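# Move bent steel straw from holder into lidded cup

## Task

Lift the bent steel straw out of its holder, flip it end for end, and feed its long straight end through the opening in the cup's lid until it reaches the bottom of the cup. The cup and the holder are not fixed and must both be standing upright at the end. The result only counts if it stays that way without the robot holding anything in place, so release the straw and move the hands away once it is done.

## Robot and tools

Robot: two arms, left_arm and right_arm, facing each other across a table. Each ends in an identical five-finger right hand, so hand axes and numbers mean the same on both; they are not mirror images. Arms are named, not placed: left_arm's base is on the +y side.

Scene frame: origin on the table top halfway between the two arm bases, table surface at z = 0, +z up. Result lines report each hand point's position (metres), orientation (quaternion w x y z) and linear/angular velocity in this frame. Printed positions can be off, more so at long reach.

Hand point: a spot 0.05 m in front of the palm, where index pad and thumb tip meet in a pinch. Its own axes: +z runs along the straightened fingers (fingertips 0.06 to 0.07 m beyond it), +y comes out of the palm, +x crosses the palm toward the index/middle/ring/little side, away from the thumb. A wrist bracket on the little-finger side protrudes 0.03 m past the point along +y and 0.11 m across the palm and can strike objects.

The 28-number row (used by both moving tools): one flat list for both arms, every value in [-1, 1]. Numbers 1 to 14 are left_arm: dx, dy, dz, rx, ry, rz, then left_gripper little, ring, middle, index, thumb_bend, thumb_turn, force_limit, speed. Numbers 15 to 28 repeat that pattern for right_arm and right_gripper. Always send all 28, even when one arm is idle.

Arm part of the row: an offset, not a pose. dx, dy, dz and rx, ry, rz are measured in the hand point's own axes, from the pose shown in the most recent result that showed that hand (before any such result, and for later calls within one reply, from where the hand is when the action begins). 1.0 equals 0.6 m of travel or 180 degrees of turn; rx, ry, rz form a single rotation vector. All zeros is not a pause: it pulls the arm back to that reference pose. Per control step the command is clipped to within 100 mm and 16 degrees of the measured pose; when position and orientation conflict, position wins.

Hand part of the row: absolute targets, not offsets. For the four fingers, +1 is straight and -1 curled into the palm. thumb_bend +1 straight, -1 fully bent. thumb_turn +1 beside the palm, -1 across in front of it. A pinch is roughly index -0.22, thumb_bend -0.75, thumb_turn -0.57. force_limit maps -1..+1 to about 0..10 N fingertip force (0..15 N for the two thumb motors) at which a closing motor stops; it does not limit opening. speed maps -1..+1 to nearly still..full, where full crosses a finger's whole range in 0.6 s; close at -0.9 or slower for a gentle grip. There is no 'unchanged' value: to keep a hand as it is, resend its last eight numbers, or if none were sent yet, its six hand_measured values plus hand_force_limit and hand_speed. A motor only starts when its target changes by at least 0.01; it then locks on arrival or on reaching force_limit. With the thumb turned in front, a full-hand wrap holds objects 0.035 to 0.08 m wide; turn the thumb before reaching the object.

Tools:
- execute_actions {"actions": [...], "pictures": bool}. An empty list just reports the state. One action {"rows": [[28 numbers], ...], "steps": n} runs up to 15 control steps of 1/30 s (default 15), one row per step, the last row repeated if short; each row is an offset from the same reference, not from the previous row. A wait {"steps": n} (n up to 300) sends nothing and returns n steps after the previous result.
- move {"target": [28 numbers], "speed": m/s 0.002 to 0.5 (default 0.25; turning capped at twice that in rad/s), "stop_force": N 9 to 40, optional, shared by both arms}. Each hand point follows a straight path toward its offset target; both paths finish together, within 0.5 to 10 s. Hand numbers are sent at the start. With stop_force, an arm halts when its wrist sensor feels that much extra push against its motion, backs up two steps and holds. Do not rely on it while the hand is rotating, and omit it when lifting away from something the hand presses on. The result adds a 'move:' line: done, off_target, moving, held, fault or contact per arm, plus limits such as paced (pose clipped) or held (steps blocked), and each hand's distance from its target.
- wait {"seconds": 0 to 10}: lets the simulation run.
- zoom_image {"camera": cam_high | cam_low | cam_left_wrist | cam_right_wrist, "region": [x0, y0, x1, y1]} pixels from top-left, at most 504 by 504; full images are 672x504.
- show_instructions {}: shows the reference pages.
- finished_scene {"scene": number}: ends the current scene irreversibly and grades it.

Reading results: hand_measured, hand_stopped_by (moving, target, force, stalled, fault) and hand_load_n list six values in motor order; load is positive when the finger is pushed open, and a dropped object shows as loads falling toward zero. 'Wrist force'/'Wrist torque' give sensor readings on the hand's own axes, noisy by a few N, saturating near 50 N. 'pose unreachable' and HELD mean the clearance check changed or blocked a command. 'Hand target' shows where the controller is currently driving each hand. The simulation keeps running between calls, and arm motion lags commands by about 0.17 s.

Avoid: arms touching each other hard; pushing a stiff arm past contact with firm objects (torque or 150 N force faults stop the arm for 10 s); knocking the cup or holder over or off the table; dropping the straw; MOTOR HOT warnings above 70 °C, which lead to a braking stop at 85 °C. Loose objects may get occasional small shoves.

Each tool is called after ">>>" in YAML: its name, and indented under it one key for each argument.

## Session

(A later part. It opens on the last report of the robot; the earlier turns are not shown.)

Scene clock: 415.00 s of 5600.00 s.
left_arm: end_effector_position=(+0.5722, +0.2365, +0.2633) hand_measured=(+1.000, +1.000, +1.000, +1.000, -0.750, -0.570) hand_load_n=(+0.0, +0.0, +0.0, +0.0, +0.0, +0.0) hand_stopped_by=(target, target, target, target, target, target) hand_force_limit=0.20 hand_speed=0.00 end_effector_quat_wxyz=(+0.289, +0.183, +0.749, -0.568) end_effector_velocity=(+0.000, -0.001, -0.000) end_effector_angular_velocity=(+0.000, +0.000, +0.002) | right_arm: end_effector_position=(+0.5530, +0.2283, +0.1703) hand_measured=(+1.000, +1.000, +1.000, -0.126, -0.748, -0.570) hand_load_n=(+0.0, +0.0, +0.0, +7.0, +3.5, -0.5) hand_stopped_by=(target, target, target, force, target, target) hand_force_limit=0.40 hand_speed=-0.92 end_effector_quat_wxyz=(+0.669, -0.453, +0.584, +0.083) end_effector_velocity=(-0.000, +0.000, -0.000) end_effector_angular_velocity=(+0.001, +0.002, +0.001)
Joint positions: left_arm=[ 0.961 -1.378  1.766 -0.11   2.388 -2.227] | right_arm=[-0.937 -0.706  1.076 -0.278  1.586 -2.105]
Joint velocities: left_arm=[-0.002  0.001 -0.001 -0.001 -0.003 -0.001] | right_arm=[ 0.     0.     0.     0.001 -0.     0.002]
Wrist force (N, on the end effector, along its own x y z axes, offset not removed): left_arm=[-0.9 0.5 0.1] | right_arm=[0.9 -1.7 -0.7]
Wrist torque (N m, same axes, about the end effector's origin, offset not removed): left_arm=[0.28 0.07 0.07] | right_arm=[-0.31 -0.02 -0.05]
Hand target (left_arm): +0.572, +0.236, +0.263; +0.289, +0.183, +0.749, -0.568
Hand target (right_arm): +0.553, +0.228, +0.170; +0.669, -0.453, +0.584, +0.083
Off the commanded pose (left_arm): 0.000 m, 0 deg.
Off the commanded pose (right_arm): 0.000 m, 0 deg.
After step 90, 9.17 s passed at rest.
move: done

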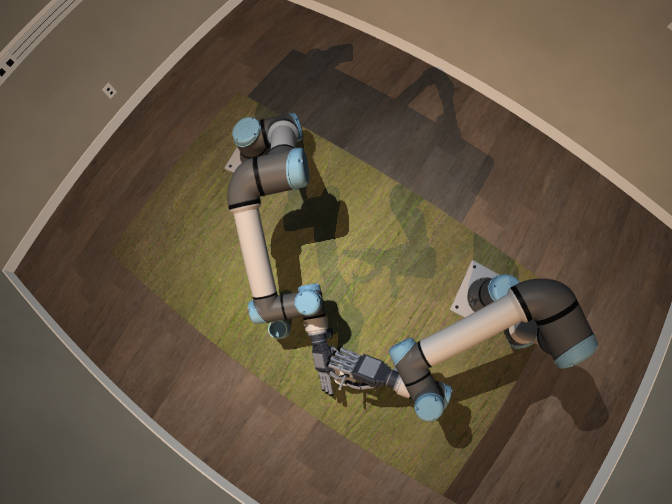

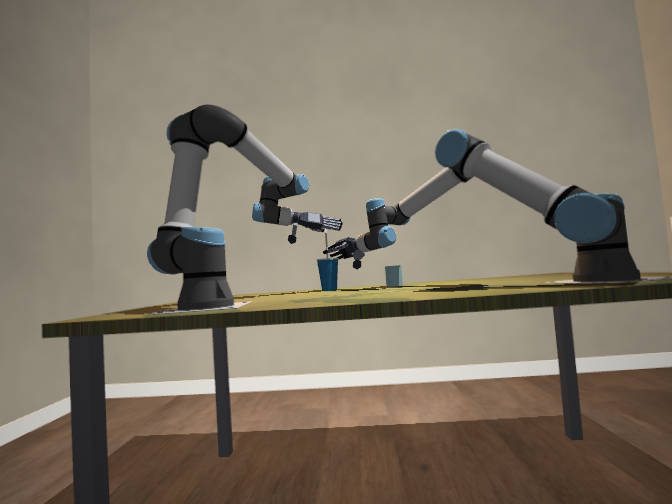

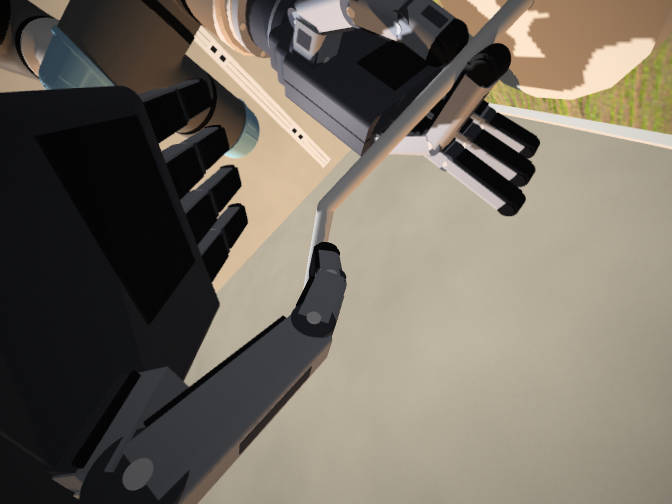

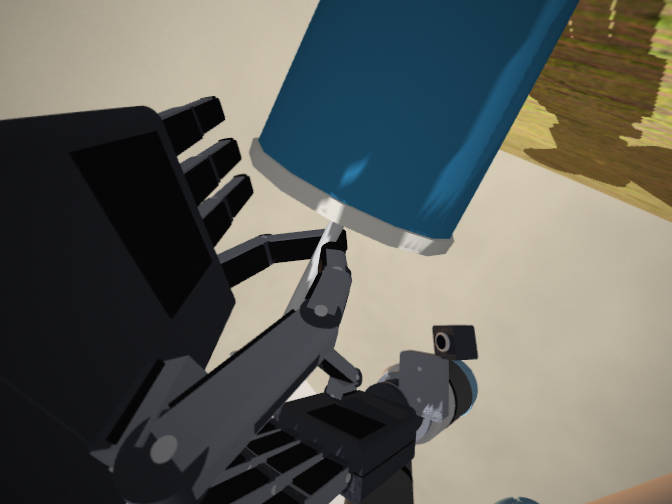

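>>> move:
  target: [0,-0.0012,0.0048,0,0,0,1,1,1,0.1,-0.75,-0.57,0.2,-0.3, 0,0,0,0,0,0,1,1,1,-0.4,-0.75,-0.57,0.4,-0.92]
  speed: 0.01

>>> move:
  target: [0,0,0,0,0,0,1,1,1,-0.35,-0.75,-0.57,0.2,-0.9, 0,0,0,0,0,0,1,1,1,-0.4,-0.75,-0.57,0.4,-0.92]
  speed: 0.01

>>> zoom_image:
  camera: "cam_low"
  region: [295, 205, 365, 275]

Scene clock: 420.37 s of 5600.00 s.
left_arm: end_effector_position=(+0.5724, +0.2335, +0.2633) hand_measured=(+1.000, +1.000, +1.000, +0.100, -0.750, -0.570) hand_load_n=(+0.0, +0.0, +0.0, +0.0, +0.0, +0.0) hand_stopped_by=(target, target, target, target, target, target) hand_force_limit=0.20 hand_speed=-0.30 end_effector_quat_wxyz=(+0.289, +0.183, +0.749, -0.568) end_effector_velocity=(-0.000, -0.001, +0.000) end_effector_angular_velocity=(-0.000, -0.000, -0.000) | right_arm: end_effector_position=(+0.5530, +0.2283, +0.1703) hand_measured=(+1.000, +1.000, +1.000, -0.126, -0.748, -0.570) hand_load_n=(+0.0, +0.0, +0.0, +6.5, +3.5, -1.0) hand_stopped_by=(target, target, target, force, target, target) hand_force_limit=0.40 hand_speed=-0.92 end_effector_quat_wxyz=(+0.669, -0.453, +0.584, +0.083) end_effector_velocity=(+0.000, +0.000, +0.000) end_effector_angular_velocity=(+0.001, +0.001, +0.001)
Joint positions: left_arm=[ 0.955 -1.377  1.764 -0.112  2.383 -2.229] | right_arm=[-0.937 -0.706  1.076 -0.278  1.586 -2.105]
Joint velocities: left_arm=[-0.001 -0.     0.    -0.    -0.001 -0.   ] | right_arm=[-0.     0.    -0.001  0.001 -0.001  0.001]
Wrist force (N, on the end effector, along its own x y z axes, offset not removed): left_arm=[0.3 0.4 -2.2] | right_arm=[-2.7 -1.4 -1.1]
Wrist torque (N m, same axes, about the end effector's origin, offset not removed): left_arm=[0.50 -0.20 0.16] | right_arm=[-0.25 0.40 -0.22]
Hand target (left_arm): +0.572, +0.233, +0.263; +0.289, +0.183, +0.749, -0.568
Hand target (right_arm): +0.553, +0.228, +0.170; +0.669, -0.453, +0.584, +0.083
Off the commanded pose (left_arm): 0.000 m, 0 deg.
Off the commanded pose (right_arm): 0.000 m, 0 deg.
After step 90, 1.30 s passed at rest.
move: done

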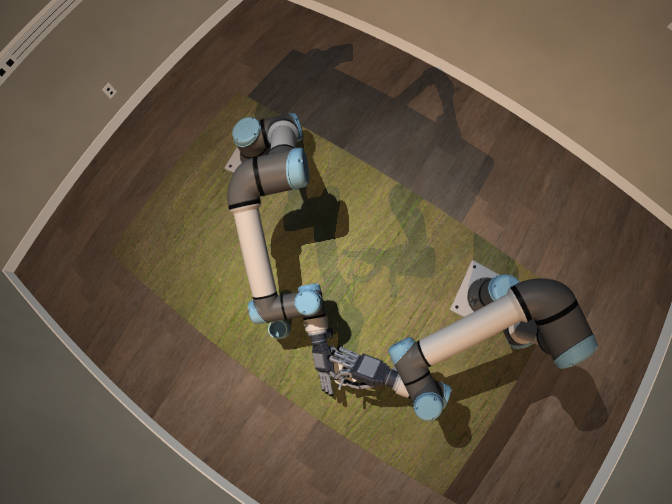

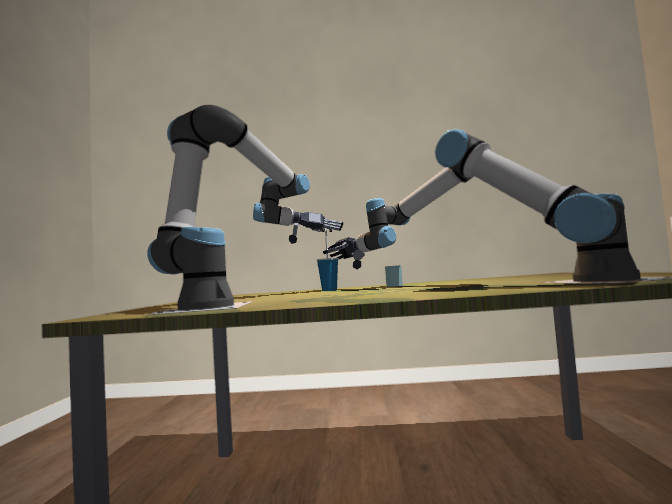

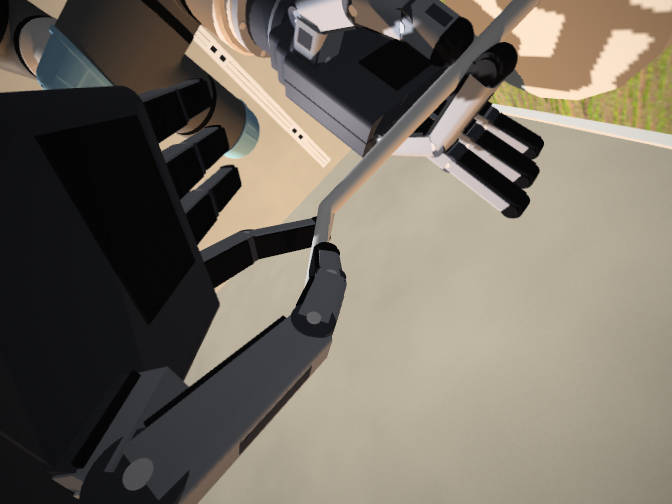

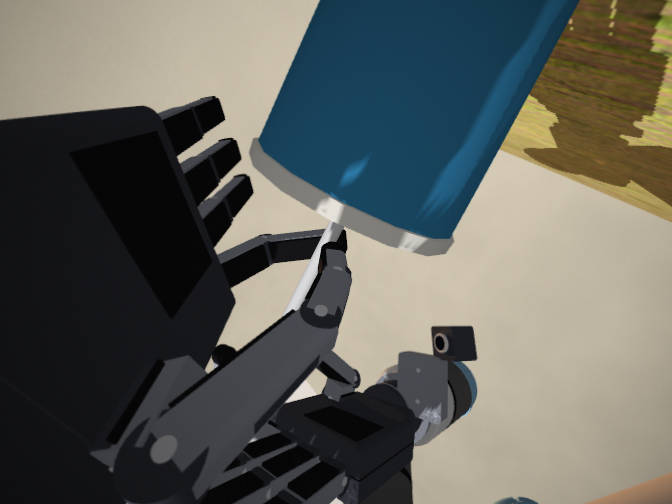

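Scene clock: 421.90 s of 5600.00 s.
left_arm: end_effector_position=(+0.5724, +0.2335, +0.2633) hand_measured=(+1.000, +1.000, +1.000, -0.114, -0.748, -0.570) hand_load_n=(+0.0, +0.0, +0.0, +7.0, +3.5, +0.5) hand_stopped_by=(target, target, target, force, target, target) hand_force_limit=0.20 hand_speed=-0.90 end_effector_quat_wxyz=(+0.289, +0.183, +0.749, -0.568) end_effector_velocity=(+0.000, +0.000, +0.000) end_effector_angular_velocity=(-0.000, -0.001, +0.000) | right_arm: end_effector_position=(+0.5530, +0.2283, +0.1703) hand_measured=(+1.000, +1.000, +1.000, -0.126, -0.748, -0.570) hand_load_n=(+0.0, +0.0, +0.0, +6.5, +5.5, +0.0) hand_stopped_by=(target, target, target, force, target, target) hand_force_limit=0.40 hand_speed=-0.92 end_effector_quat_wxyz=(+0.669, -0.453, +0.584, +0.083) end_effector_velocity=(-0.000, +0.000, +0.001) end_effector_angular_velocity=(-0.001, -0.000, -0.000)
Joint positions: left_arm=[ 0.955 -1.377  1.764 -0.112  2.383 -2.229] | right_arm=[-0.937 -0.706  1.076 -0.278  1.586 -2.105]
Joint velocities: left_arm=[ 0.    -0.    -0.    -0.    -0.     0.001] | right_arm=[ 0.     0.    -0.002  0.002  0.001 -0.001]
Wrist force (N, on the end effector, along its own x y z axes, offset not removed): left_arm=[1.2 -1.8 0.7] | right_arm=[2.0 -0.2 -1.7]
Wrist torque (N m, same axes, about the end effector's origin, offset not removed): left_arm=[0.00 -0.50 0.23] | right_arm=[-0.05 -0.07 0.14]
Hand target (left_arm): +0.572, +0.233, +0.263; +0.289, +0.183, +0.749, -0.568
Hand target (right_arm): +0.553, +0.228, +0.170; +0.669, -0.453, +0.584, +0.083
Off the commanded pose (left_arm): 0.000 m, 0 deg.
Off the commanded pose (right_arm): 0.000 m, 0 deg.
move: done

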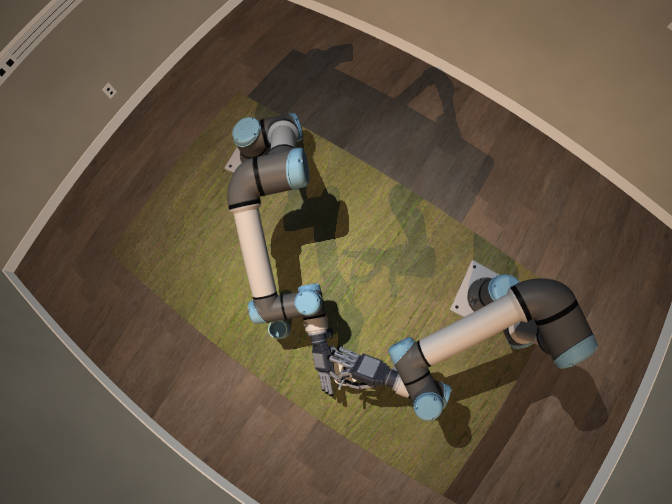

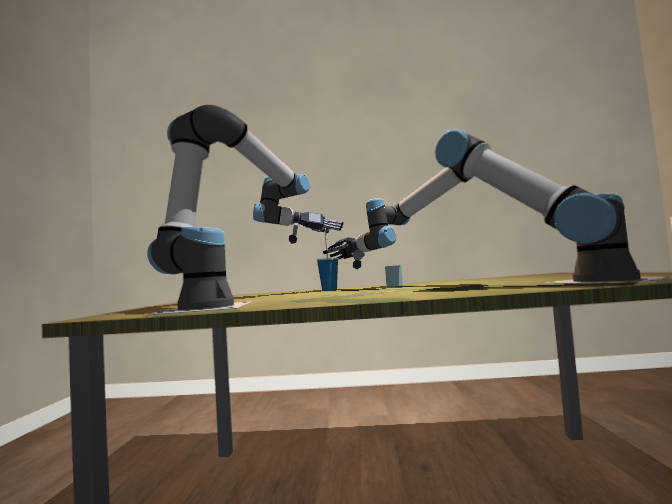

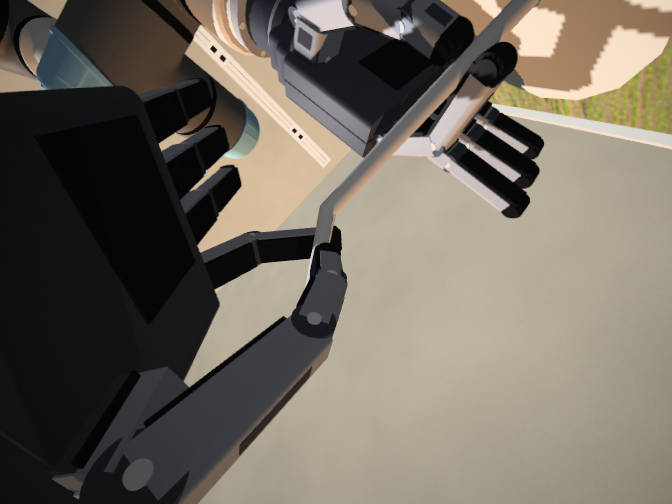

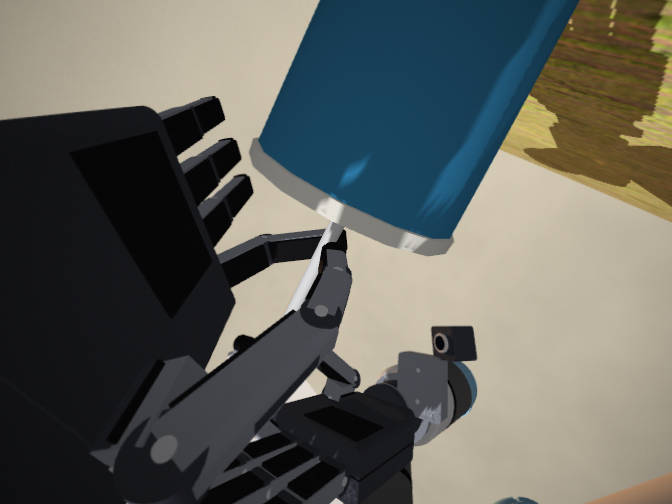

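Region (295, 205, 365, 275) of cam_low's 672x504 image, scaled by 7.200, with more detail than that image has.

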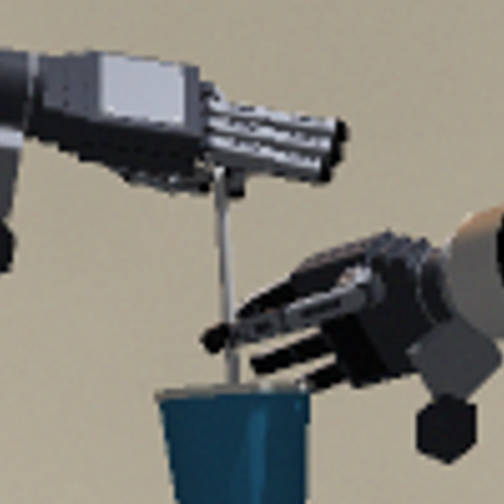

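>>> move:
  target: [0,0,0,0,0,0,1,1,1,-0.35,-0.75,-0.57,0.2,-0.9, 0,0,0,0,0,0,1,1,1,1,-0.75,-0.57,0.4,-0.5]
  speed: 0.01

Scene clock: 428.23 s of 5600.00 s.
left_arm: end_effector_position=(+0.5724, +0.2335, +0.2633) hand_measured=(+1.000, +1.000, +1.000, -0.114, -0.748, -0.570) hand_load_n=(+0.0, +0.0, +0.0, +6.5, +4.0, +1.0) hand_stopped_by=(target, target, target, force, target, target) hand_force_limit=0.20 hand_speed=-0.90 end_effector_quat_wxyz=(+0.289, +0.183, +0.749, -0.568) end_effector_velocity=(+0.000, +0.000, -0.000) end_effector_angular_velocity=(+0.001, +0.000, +0.001) | right_arm: end_effector_position=(+0.5530, +0.2283, +0.1703) hand_measured=(+1.000, +1.000, +1.000, +1.000, -0.750, -0.570) hand_load_n=(+0.0, +0.0, +0.0, +0.0, +0.0, +0.0) hand_stopped_by=(target, target, target, target, target, target) hand_force_limit=0.40 hand_speed=-0.50 end_effector_quat_wxyz=(+0.669, -0.453, +0.584, +0.083) end_effector_velocity=(-0.000, -0.000, -0.000) end_effector_angular_velocity=(+0.001, +0.001, -0.000)
Joint positions: left_arm=[ 0.955 -1.377  1.764 -0.112  2.383 -2.229] | right_arm=[-0.937 -0.706  1.076 -0.278  1.586 -2.105]
Joint velocities: left_arm=[ 0.     0.    -0.     0.001 -0.001  0.   ] | right_arm=[-0.     0.     0.001 -0.001 -0.     0.002]
Wrist force (N, on the end effector, along its own x y z axes, offset not removed): left_arm=[3.7 2.5 -1.7] | right_arm=[-1.4 -0.9 0.5]
Wrist torque (N m, same axes, about the end effector's origin, offset not removed): left_arm=[0.73 -0.56 0.40] | right_arm=[-0.23 0.28 -0.06]
Hand target (left_arm): +0.572, +0.233, +0.263; +0.289, +0.183, +0.749, -0.568
Hand target (right_arm): +0.553, +0.228, +0.170; +0.669, -0.453, +0.584, +0.083
Off the commanded pose (left_arm): 0.000 m, 0 deg.
Off the commanded pose (right_arm): 0.000 m, 0 deg.
After step 90, 1.70 s passed at rest.
move: done

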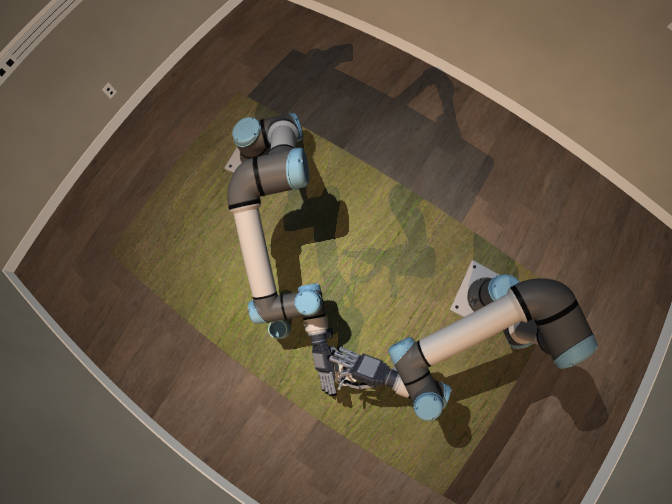

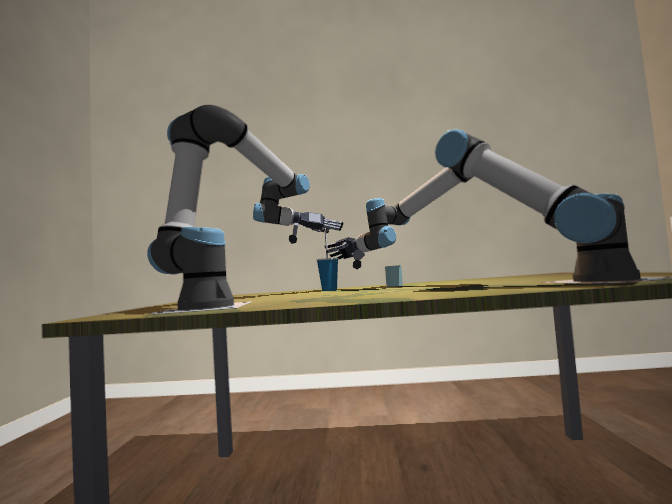

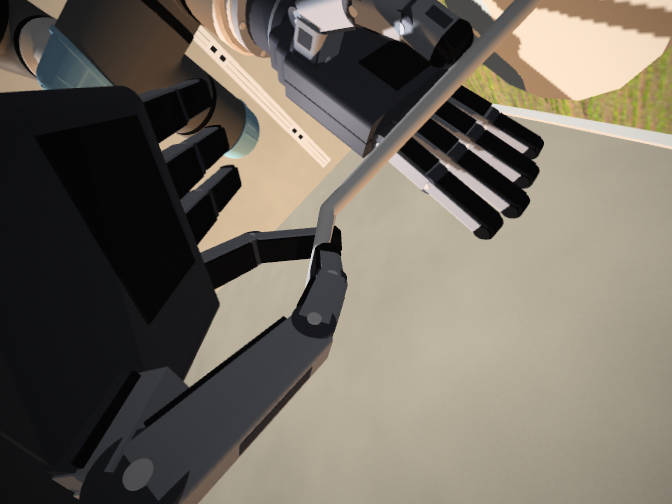

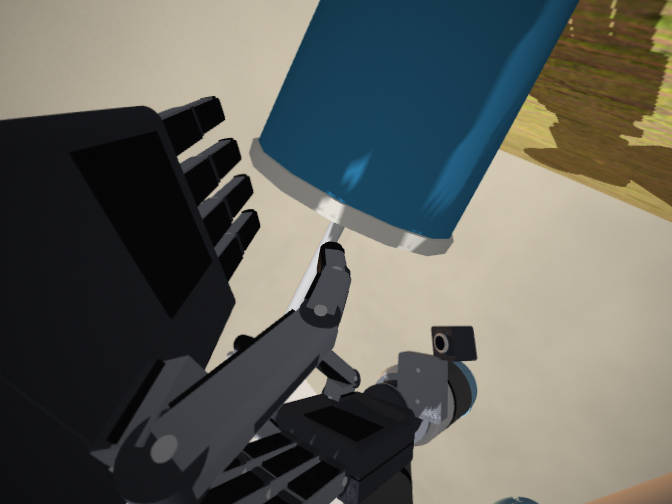

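>>> execute_actions:
  actions: []

Scene clock: 436.13 s of 5600.00 s.
left_arm: end_effector_position=(+0.5724, +0.2335, +0.2633) hand_measured=(+1.000, +1.000, +1.000, -0.114, -0.748, -0.570) hand_load_n=(+0.0, +0.0, +0.0, +6.5, +4.0, +1.0) hand_stopped_by=(target, target, target, force, target, target) hand_force_limit=0.20 hand_speed=-0.90 end_effector_quat_wxyz=(+0.289, +0.183, +0.749, -0.568) end_effector_velocity=(+0.001, +0.001, +0.000) end_effector_angular_velocity=(-0.000, -0.001, +0.001) | right_arm: end_effector_position=(+0.5530, +0.2283, +0.1703) hand_measured=(+1.000, +1.000, +1.000, +1.000, -0.750, -0.570) hand_load_n=(+0.0, +0.0, +0.0, +0.0, +0.0, +0.0) hand_stopped_by=(target, target, target, target, target, target) hand_force_limit=0.40 hand_speed=-0.50 end_effector_quat_wxyz=(+0.669, -0.453, +0.584, +0.083) end_effector_velocity=(-0.000, +0.000, +0.001) end_effector_angular_velocity=(+0.001, +0.000, +0.001)
Joint positions: left_arm=[ 0.955 -1.377  1.764 -0.112  2.383 -2.229] | right_arm=[-0.937 -0.706  1.076 -0.278  1.586 -2.105]
Joint velocities: left_arm=[ 0.002  0.    -0.    -0.001  0.     0.   ] | right_arm=[ 0.    -0.    -0.001  0.001 -0.     0.001]
Wrist force (N, on the end effector, along its own x y z axes, offset not removed): left_arm=[0.1 2.5 -1.4] | right_arm=[0.5 -2.3 -1.9]
Wrist torque (N m, same axes, about the end effector's origin, offset not removed): left_arm=[0.61 -0.08 0.15] | right_arm=[-0.29 -0.09 0.03]
Hand target (left_arm): +0.572, +0.233, +0.263; +0.289, +0.183, +0.749, -0.568
Hand target (right_arm): +0.553, +0.228, +0.170; +0.669, -0.453, +0.584, +0.083
Off the commanded pose (left_arm): 0.000 m, 0 deg.
Off the commanded pose (right_arm): 0.000 m, 0 deg.
Steps of this call (steps 1 to 90: nothing new was sent; then 4.90 s passed at rest). Readings (end_effector_position | what the end effector reports):
1: left_arm (+0.5724, +0.2335, +0.2633) | right_arm (+0.5530, +0.2283, +0.1703) | left_arm hand_measured=(+1.000, +1.000, +1.000, -0.114, -0.748, -0.570) hand_load_n=(+0.0, +0.0, +0.0, +6.5, +4.0, +1.0) hand_stopped_by=(target, target, target, force, target, target) hand_force_limit=0.20 hand_speed=-0.90 | right_arm hand_measured=(+1.000, +1.000, +1.000, +1.000, -0.750, -0.570) hand_load_n=(+0.0, +0.0, +0.0, +0.0, +0.0, +0.0) hand_stopped_by=(target, target, target, target, target, target) hand_force_limit=0.40 hand_speed=-0.50
2: left_arm (+0.5724, +0.2335, +0.2633) | right_arm (+0.5530, +0.2283, +0.1703) | left_arm hand_measured=(+1.000, +1.000, +1.000, -0.114, -0.748, -0.570) hand_load_n=(+0.0, +0.0, +0.0, +6.5, +4.0, +1.0) hand_stopped_by=(target, target, target, force, target, target) hand_force_limit=0.20 hand_speed=-0.90 | right_arm hand_measured=(+1.000, +1.000, +1.000, +1.000, -0.750, -0.570) hand_load_n=(+0.0, +0.0, +0.0, +0.0, +0.0, +0.0) hand_stopped_by=(target, target, target, target, target, target) hand_force_limit=0.40 hand_speed=-0.50
4: left_arm (+0.5724, +0.2335, +0.2633) | right_arm (+0.5530, +0.2283, +0.1703) | left_arm hand_measured=(+1.000, +1.000, +1.000, -0.114, -0.748, -0.570) hand_load_n=(+0.0, +0.0, +0.0, +6.5, +4.0, +1.0) hand_stopped_by=(target, target, target, force, target, target) hand_force_limit=0.20 hand_speed=-0.90 | right_arm hand_measured=(+1.000, +1.000, +1.000, +1.000, -0.750, -0.570) hand_load_n=(+0.0, +0.0, +0.0, +0.0, +0.0, +0.0) hand_stopped_by=(target, target, target, target, target, target) hand_force_limit=0.40 hand_speed=-0.50
8: left_arm (+0.5724, +0.2335, +0.2633) | right_arm (+0.5530, +0.2283, +0.1703) | left_arm hand_measured=(+1.000, +1.000, +1.000, -0.114, -0.748, -0.570) hand_load_n=(+0.0, +0.0, +0.0, +6.5, +4.0, +1.0) hand_stopped_by=(target, target, target, force, target, target) hand_force_limit=0.20 hand_speed=-0.90 | right_arm hand_measured=(+1.000, +1.000, +1.000, +1.000, -0.750, -0.570) hand_load_n=(+0.0, +0.0, +0.0, +0.0, +0.0, +0.0) hand_stopped_by=(target, target, target, target, target, target) hand_force_limit=0.40 hand_speed=-0.50
90: the state above

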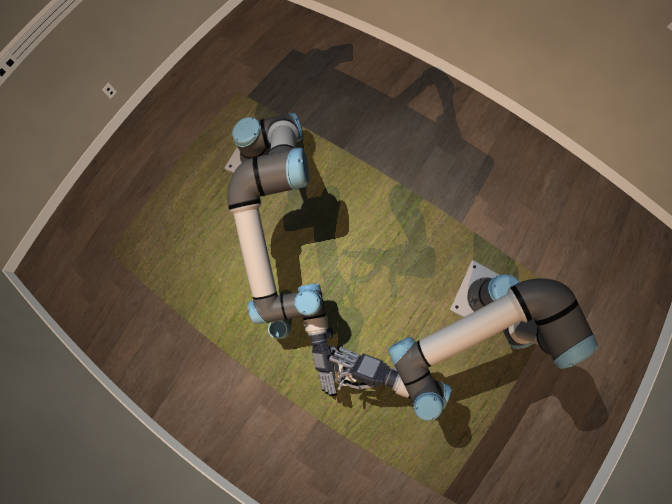

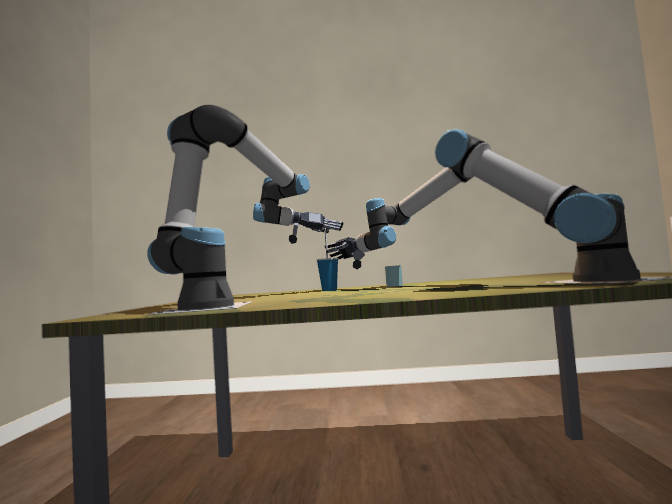

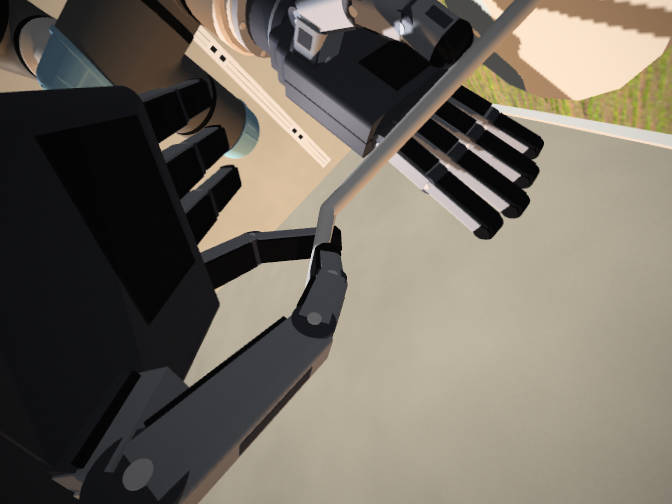

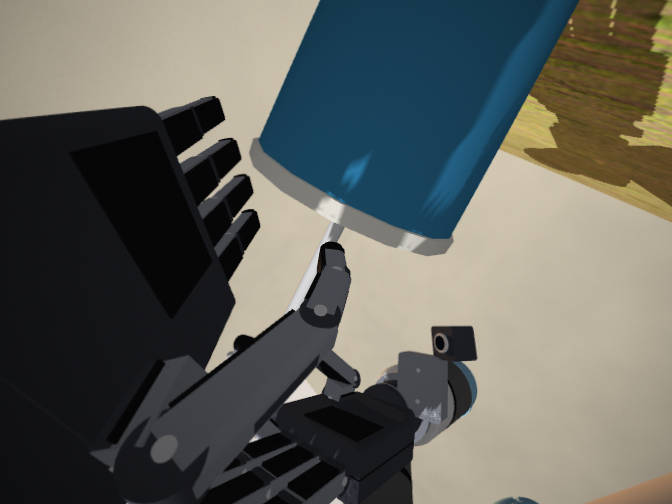

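>>> move:
  target: [0,0,0,0,0,0,1,1,1,-0.35,-0.75,-0.57,0.2,-0.9, 0,0,-0.33,0,0,0,1,1,1,1,-0.75,-0.57,0.4,-0.5]
  speed: 0.15

Scene clock: 452.17 s of 5600.00 s.
left_arm: end_effector_position=(+0.5724, +0.2335, +0.2633) hand_measured=(+1.000, +1.000, +1.000, -0.114, -0.748, -0.570) hand_load_n=(+0.0, +0.0, +0.0, +6.5, +4.0, +1.0) hand_stopped_by=(target, target, target, force, target, target) hand_force_limit=0.20 hand_speed=-0.90 end_effector_quat_wxyz=(+0.289, +0.183, +0.749, -0.568) end_effector_velocity=(-0.001, -0.001, -0.000) end_effector_angular_velocity=(-0.000, -0.000, -0.003) | right_arm: end_effector_position=(+0.4135, +0.0893, +0.1888) hand_measured=(+1.000, +1.000, +1.000, +1.000, -0.750, -0.570) hand_load_n=(+0.0, +0.0, +0.0, +0.0, +0.0, +0.0) hand_stopped_by=(target, target, target, target, target, target) hand_force_limit=0.40 hand_speed=-0.50 end_effector_quat_wxyz=(+0.669, -0.453, +0.584, +0.083) end_effector_velocity=(-0.001, -0.001, +0.000) end_effector_angular_velocity=(+0.000, -0.001, -0.001)
Joint positions: left_arm=[ 0.955 -1.377  1.764 -0.112  2.383 -2.229] | right_arm=[-0.931 -1.139  1.776 -0.546  1.592 -2.105]
Joint velocities: left_arm=[-0.002  0.     0.    -0.     0.001  0.   ] | right_arm=[-0.001 -0.004  0.005 -0.003 -0.    -0.001]
Wrist force (N, on the end effector, along its own x y z axes, offset not removed): left_arm=[0.2 0.4 -0.7] | right_arm=[-0.8 1.8 -1.1]
Wrist torque (N m, same axes, about the end effector's origin, offset not removed): left_arm=[0.30 -0.19 0.30] | right_arm=[0.32 0.20 -0.01]
Hand target (left_arm): +0.572, +0.233, +0.263; +0.289, +0.183, +0.749, -0.568
Hand target (right_arm): +0.413, +0.089, +0.189; +0.669, -0.453, +0.584, +0.083
Off the commanded pose (left_arm): 0.000 m, 0 deg.
Off the commanded pose (right_arm): 0.000 m, 0 deg.
After step 90, 11.20 s passed at rest.
move: done

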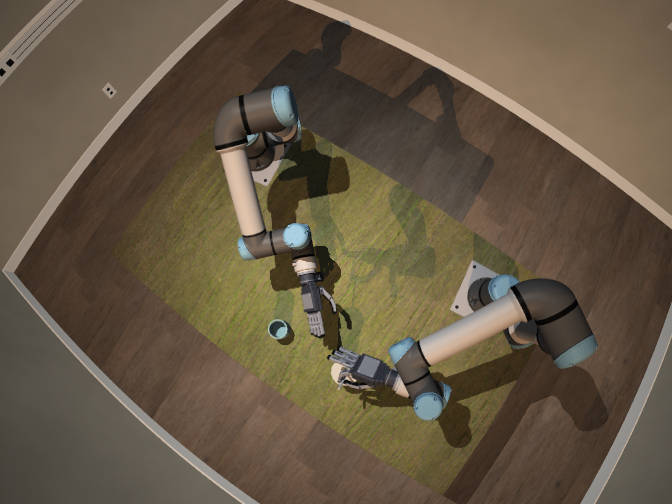

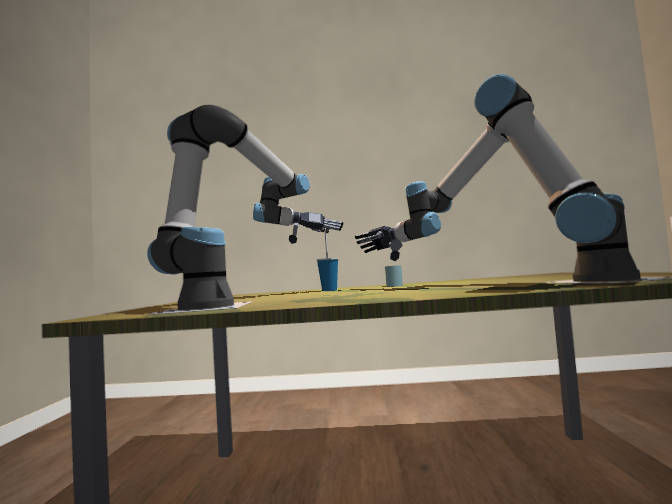

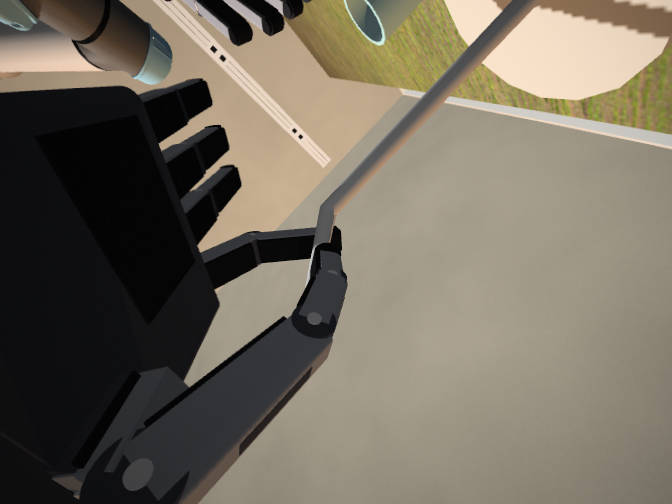

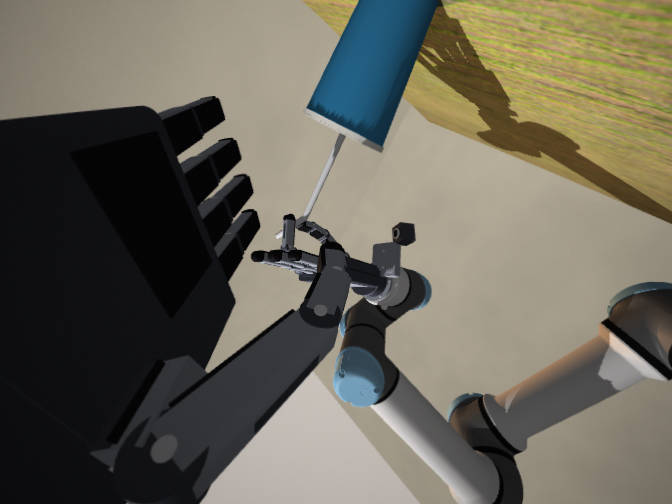

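>>> move:
  target: [0.075,0.0867,0.0219,0,0,0,1,1,1,-0.35,-0.75,-0.57,0.2,-0.9, 0,0,-0.15,0,0,0,1,1,1,1,-0.75,-0.57,0.4,-0.5]
  speed: 0.035
  stop_force: 10

>>> zoom_image:
  camera: "cam_low"
  region: [280, 200, 380, 300]

Scene clock: 461.90 s of 5600.00 s.
left_arm: end_effector_position=(+0.5723, +0.2334, +0.1935) hand_measured=(+1.000, +1.000, +1.000, -0.114, -0.748, -0.570) hand_load_n=(+0.0, +0.0, +0.0, +6.5, +3.5, +1.0) hand_stopped_by=(target, target, target, force, target, target) hand_force_limit=0.20 hand_speed=-0.90 end_effector_quat_wxyz=(+0.289, +0.183, +0.749, -0.568) end_effector_velocity=(+0.001, -0.000, -0.000) end_effector_angular_velocity=(-0.001, -0.001, -0.000) | right_arm: end_effector_position=(+0.3502, +0.0261, +0.1972) hand_measured=(+1.000, +1.000, +1.000, +1.000, -0.750, -0.570) hand_load_n=(+0.0, +0.0, +0.0, +0.0, +0.0, +0.0) hand_stopped_by=(target, target, target, target, target, target) hand_force_limit=0.40 hand_speed=-0.50 end_effector_quat_wxyz=(+0.669, -0.453, +0.584, +0.083) end_effector_velocity=(-0.002, -0.001, -0.001) end_effector_angular_velocity=(-0.002, +0.001, +0.001)
Joint positions: left_arm=[ 0.955 -1.299  1.866 -0.291  2.382 -2.229] | right_arm=[-0.926 -1.326  2.021 -0.604  1.597 -2.104]
Joint velocities: left_arm=[ 0.     0.002 -0.    -0.003  0.001 -0.001] | right_arm=[ 0.001 -0.003  0.004  0.001 -0.001 -0.001]
Wrist force (N, on the end effector, along its own x y z axes, offset not removed): left_arm=[-0.4 -1.2 -2.5] | right_arm=[0.0 1.8 -0.1]
Wrist torque (N m, same axes, about the end effector's origin, offset not removed): left_arm=[0.23 0.10 0.06] | right_arm=[0.16 0.14 0.12]
Hand target (left_arm): +0.572, +0.233, +0.193; +0.289, +0.183, +0.749, -0.568
Hand target (right_arm): +0.350, +0.026, +0.197; +0.669, -0.453, +0.584, +0.083
Off the commanded pose (left_arm): 0.000 m, 0 deg.
Off the commanded pose (right_arm): 0.000 m, 0 deg.
After step 90, 3.83 s passed at rest.
move: done

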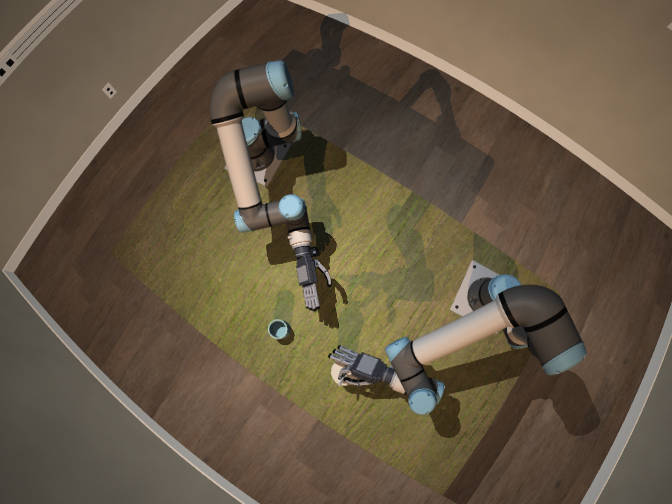

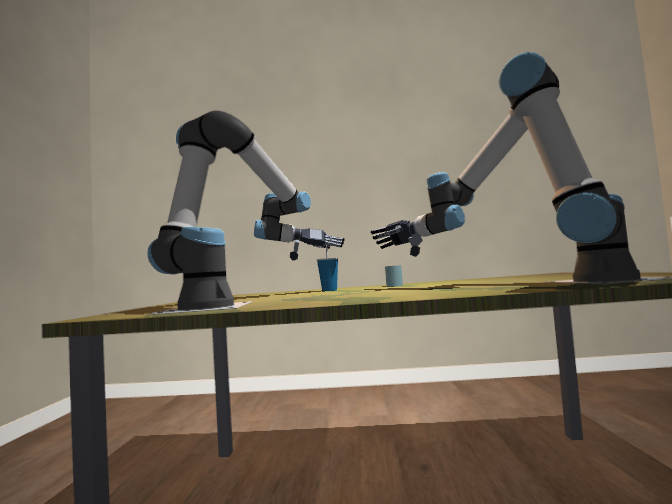

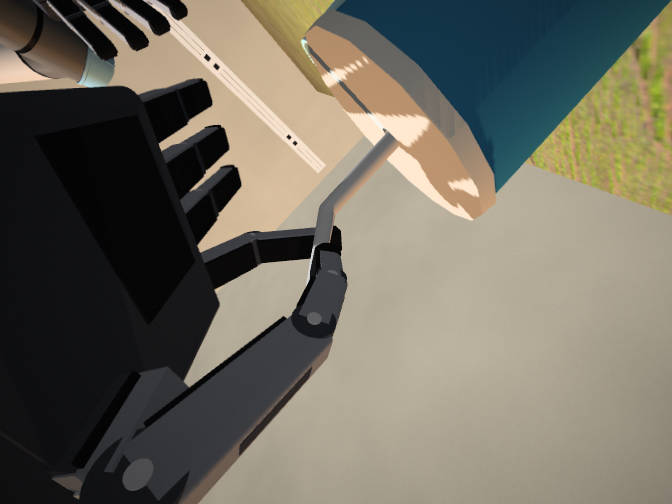

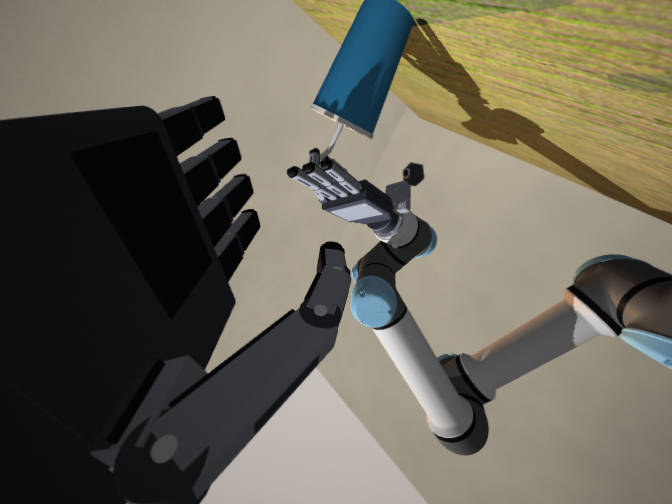

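Region (280, 200, 380, 300) of cam_low's 672x504 image, scaled by 5.040, with more detail than that image has.

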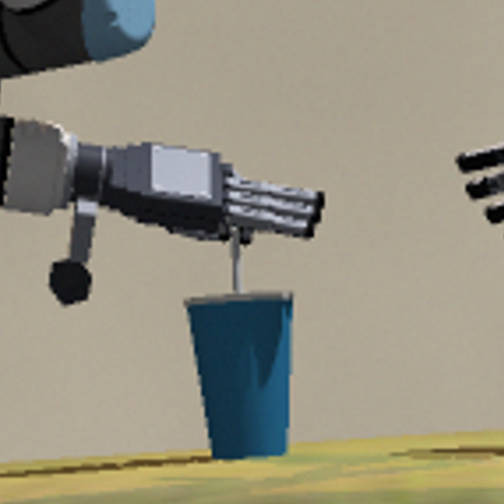

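>>> move:
  target: [0.01286,0.01486,0.00376,0,0,0,1,1,1,-0.35,-0.75,-0.57,0.2,-0.9, 0,0,0,0,0,0,1,1,1,1,-0.75,-0.57,0.4,-0.5]
  speed: 0.01
  stop_force: 9

>>> zoom_image:
  camera: "cam_low"
  region: [280, 200, 380, 300]

Scene clock: 468.27 s of 5600.00 s.
left_arm: end_effector_position=(+0.5723, +0.2334, +0.1816) hand_measured=(+1.000, +1.000, +1.000, -0.114, -0.748, -0.570) hand_load_n=(+0.0, +0.0, +0.0, +6.5, +3.5, +1.0) hand_stopped_by=(target, target, target, force, target, target) hand_force_limit=0.20 hand_speed=-0.90 end_effector_quat_wxyz=(+0.289, +0.183, +0.749, -0.568) end_effector_velocity=(+0.000, -0.000, -0.001) end_effector_angular_velocity=(-0.000, -0.001, -0.000) | right_arm: end_effector_position=(+0.3502, +0.0261, +0.1972) hand_measured=(+1.000, +1.000, +1.000, +1.000, -0.750, -0.570) hand_load_n=(+0.0, +0.0, +0.0, +0.0, +0.0, +0.0) hand_stopped_by=(target, target, target, target, target, target) hand_force_limit=0.40 hand_speed=-0.50 end_effector_quat_wxyz=(+0.669, -0.453, +0.584, +0.083) end_effector_velocity=(+0.000, -0.000, -0.000) end_effector_angular_velocity=(-0.001, +0.001, -0.000)
Joint positions: left_arm=[ 0.955 -1.283  1.88  -0.321  2.382 -2.229] | right_arm=[-0.926 -1.326  2.021 -0.604  1.597 -2.104]
Joint velocities: left_arm=[-0.     0.002  0.    -0.003 -0.     0.   ] | right_arm=[-0.001  0.    -0.     0.001 -0.    -0.   ]
Wrist force (N, on the end effector, along its own x y z axes, offset not removed): left_arm=[-0.3 -0.4 -0.1] | right_arm=[0.9 -0.1 -2.0]
Wrist torque (N m, same axes, about the end effector's origin, offset not removed): left_arm=[0.21 0.04 -0.06] | right_arm=[0.09 0.00 0.11]
Hand target (left_arm): +0.572, +0.233, +0.181; +0.289, +0.183, +0.749, -0.568
Hand target (right_arm): +0.350, +0.026, +0.197; +0.669, -0.453, +0.584, +0.083
Off the commanded pose (left_arm): 0.000 m, 0 deg.
Off the commanded pose (right_arm): 0.000 m, 0 deg.
After step 90, 1.97 s passed at rest.
move: done

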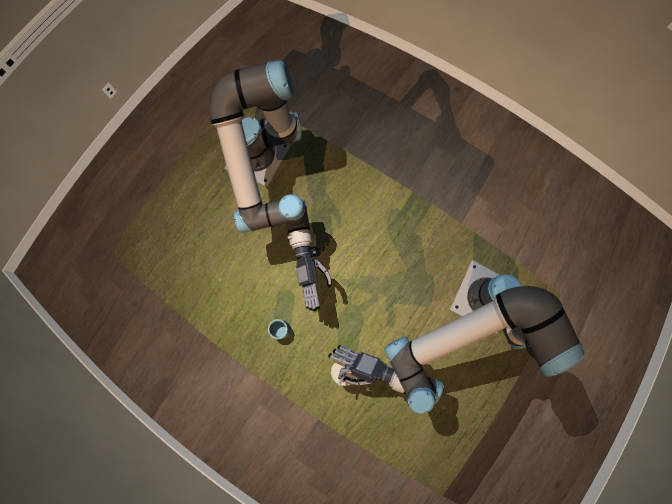

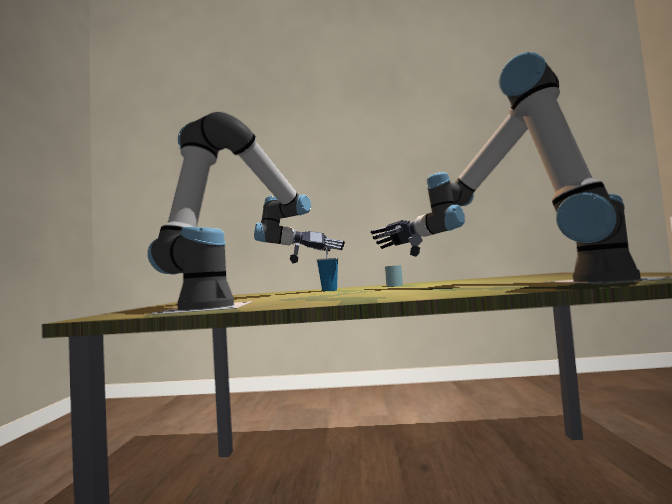

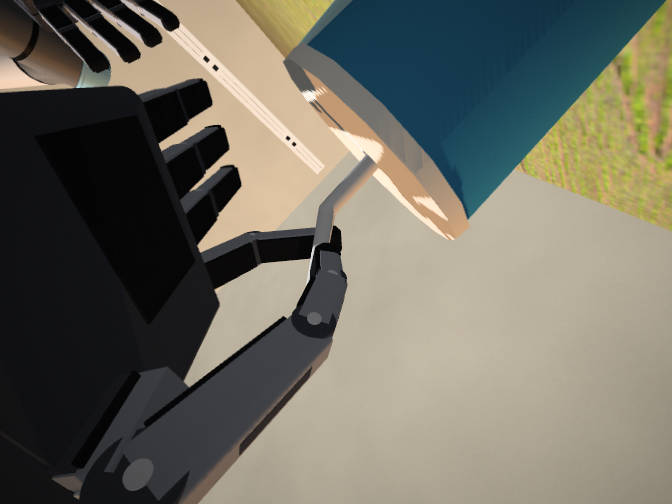

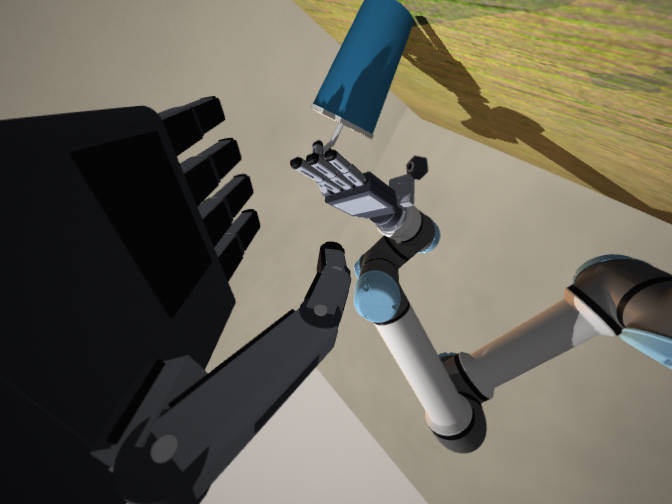

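Region (280, 200, 380, 300) of cam_low's 672x504 image, scaled by 5.040, with more detail than that image has.

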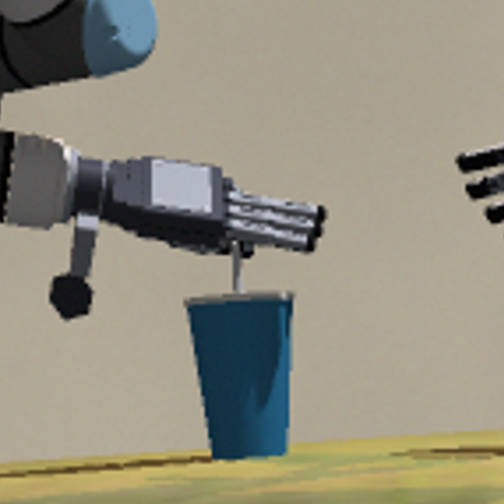

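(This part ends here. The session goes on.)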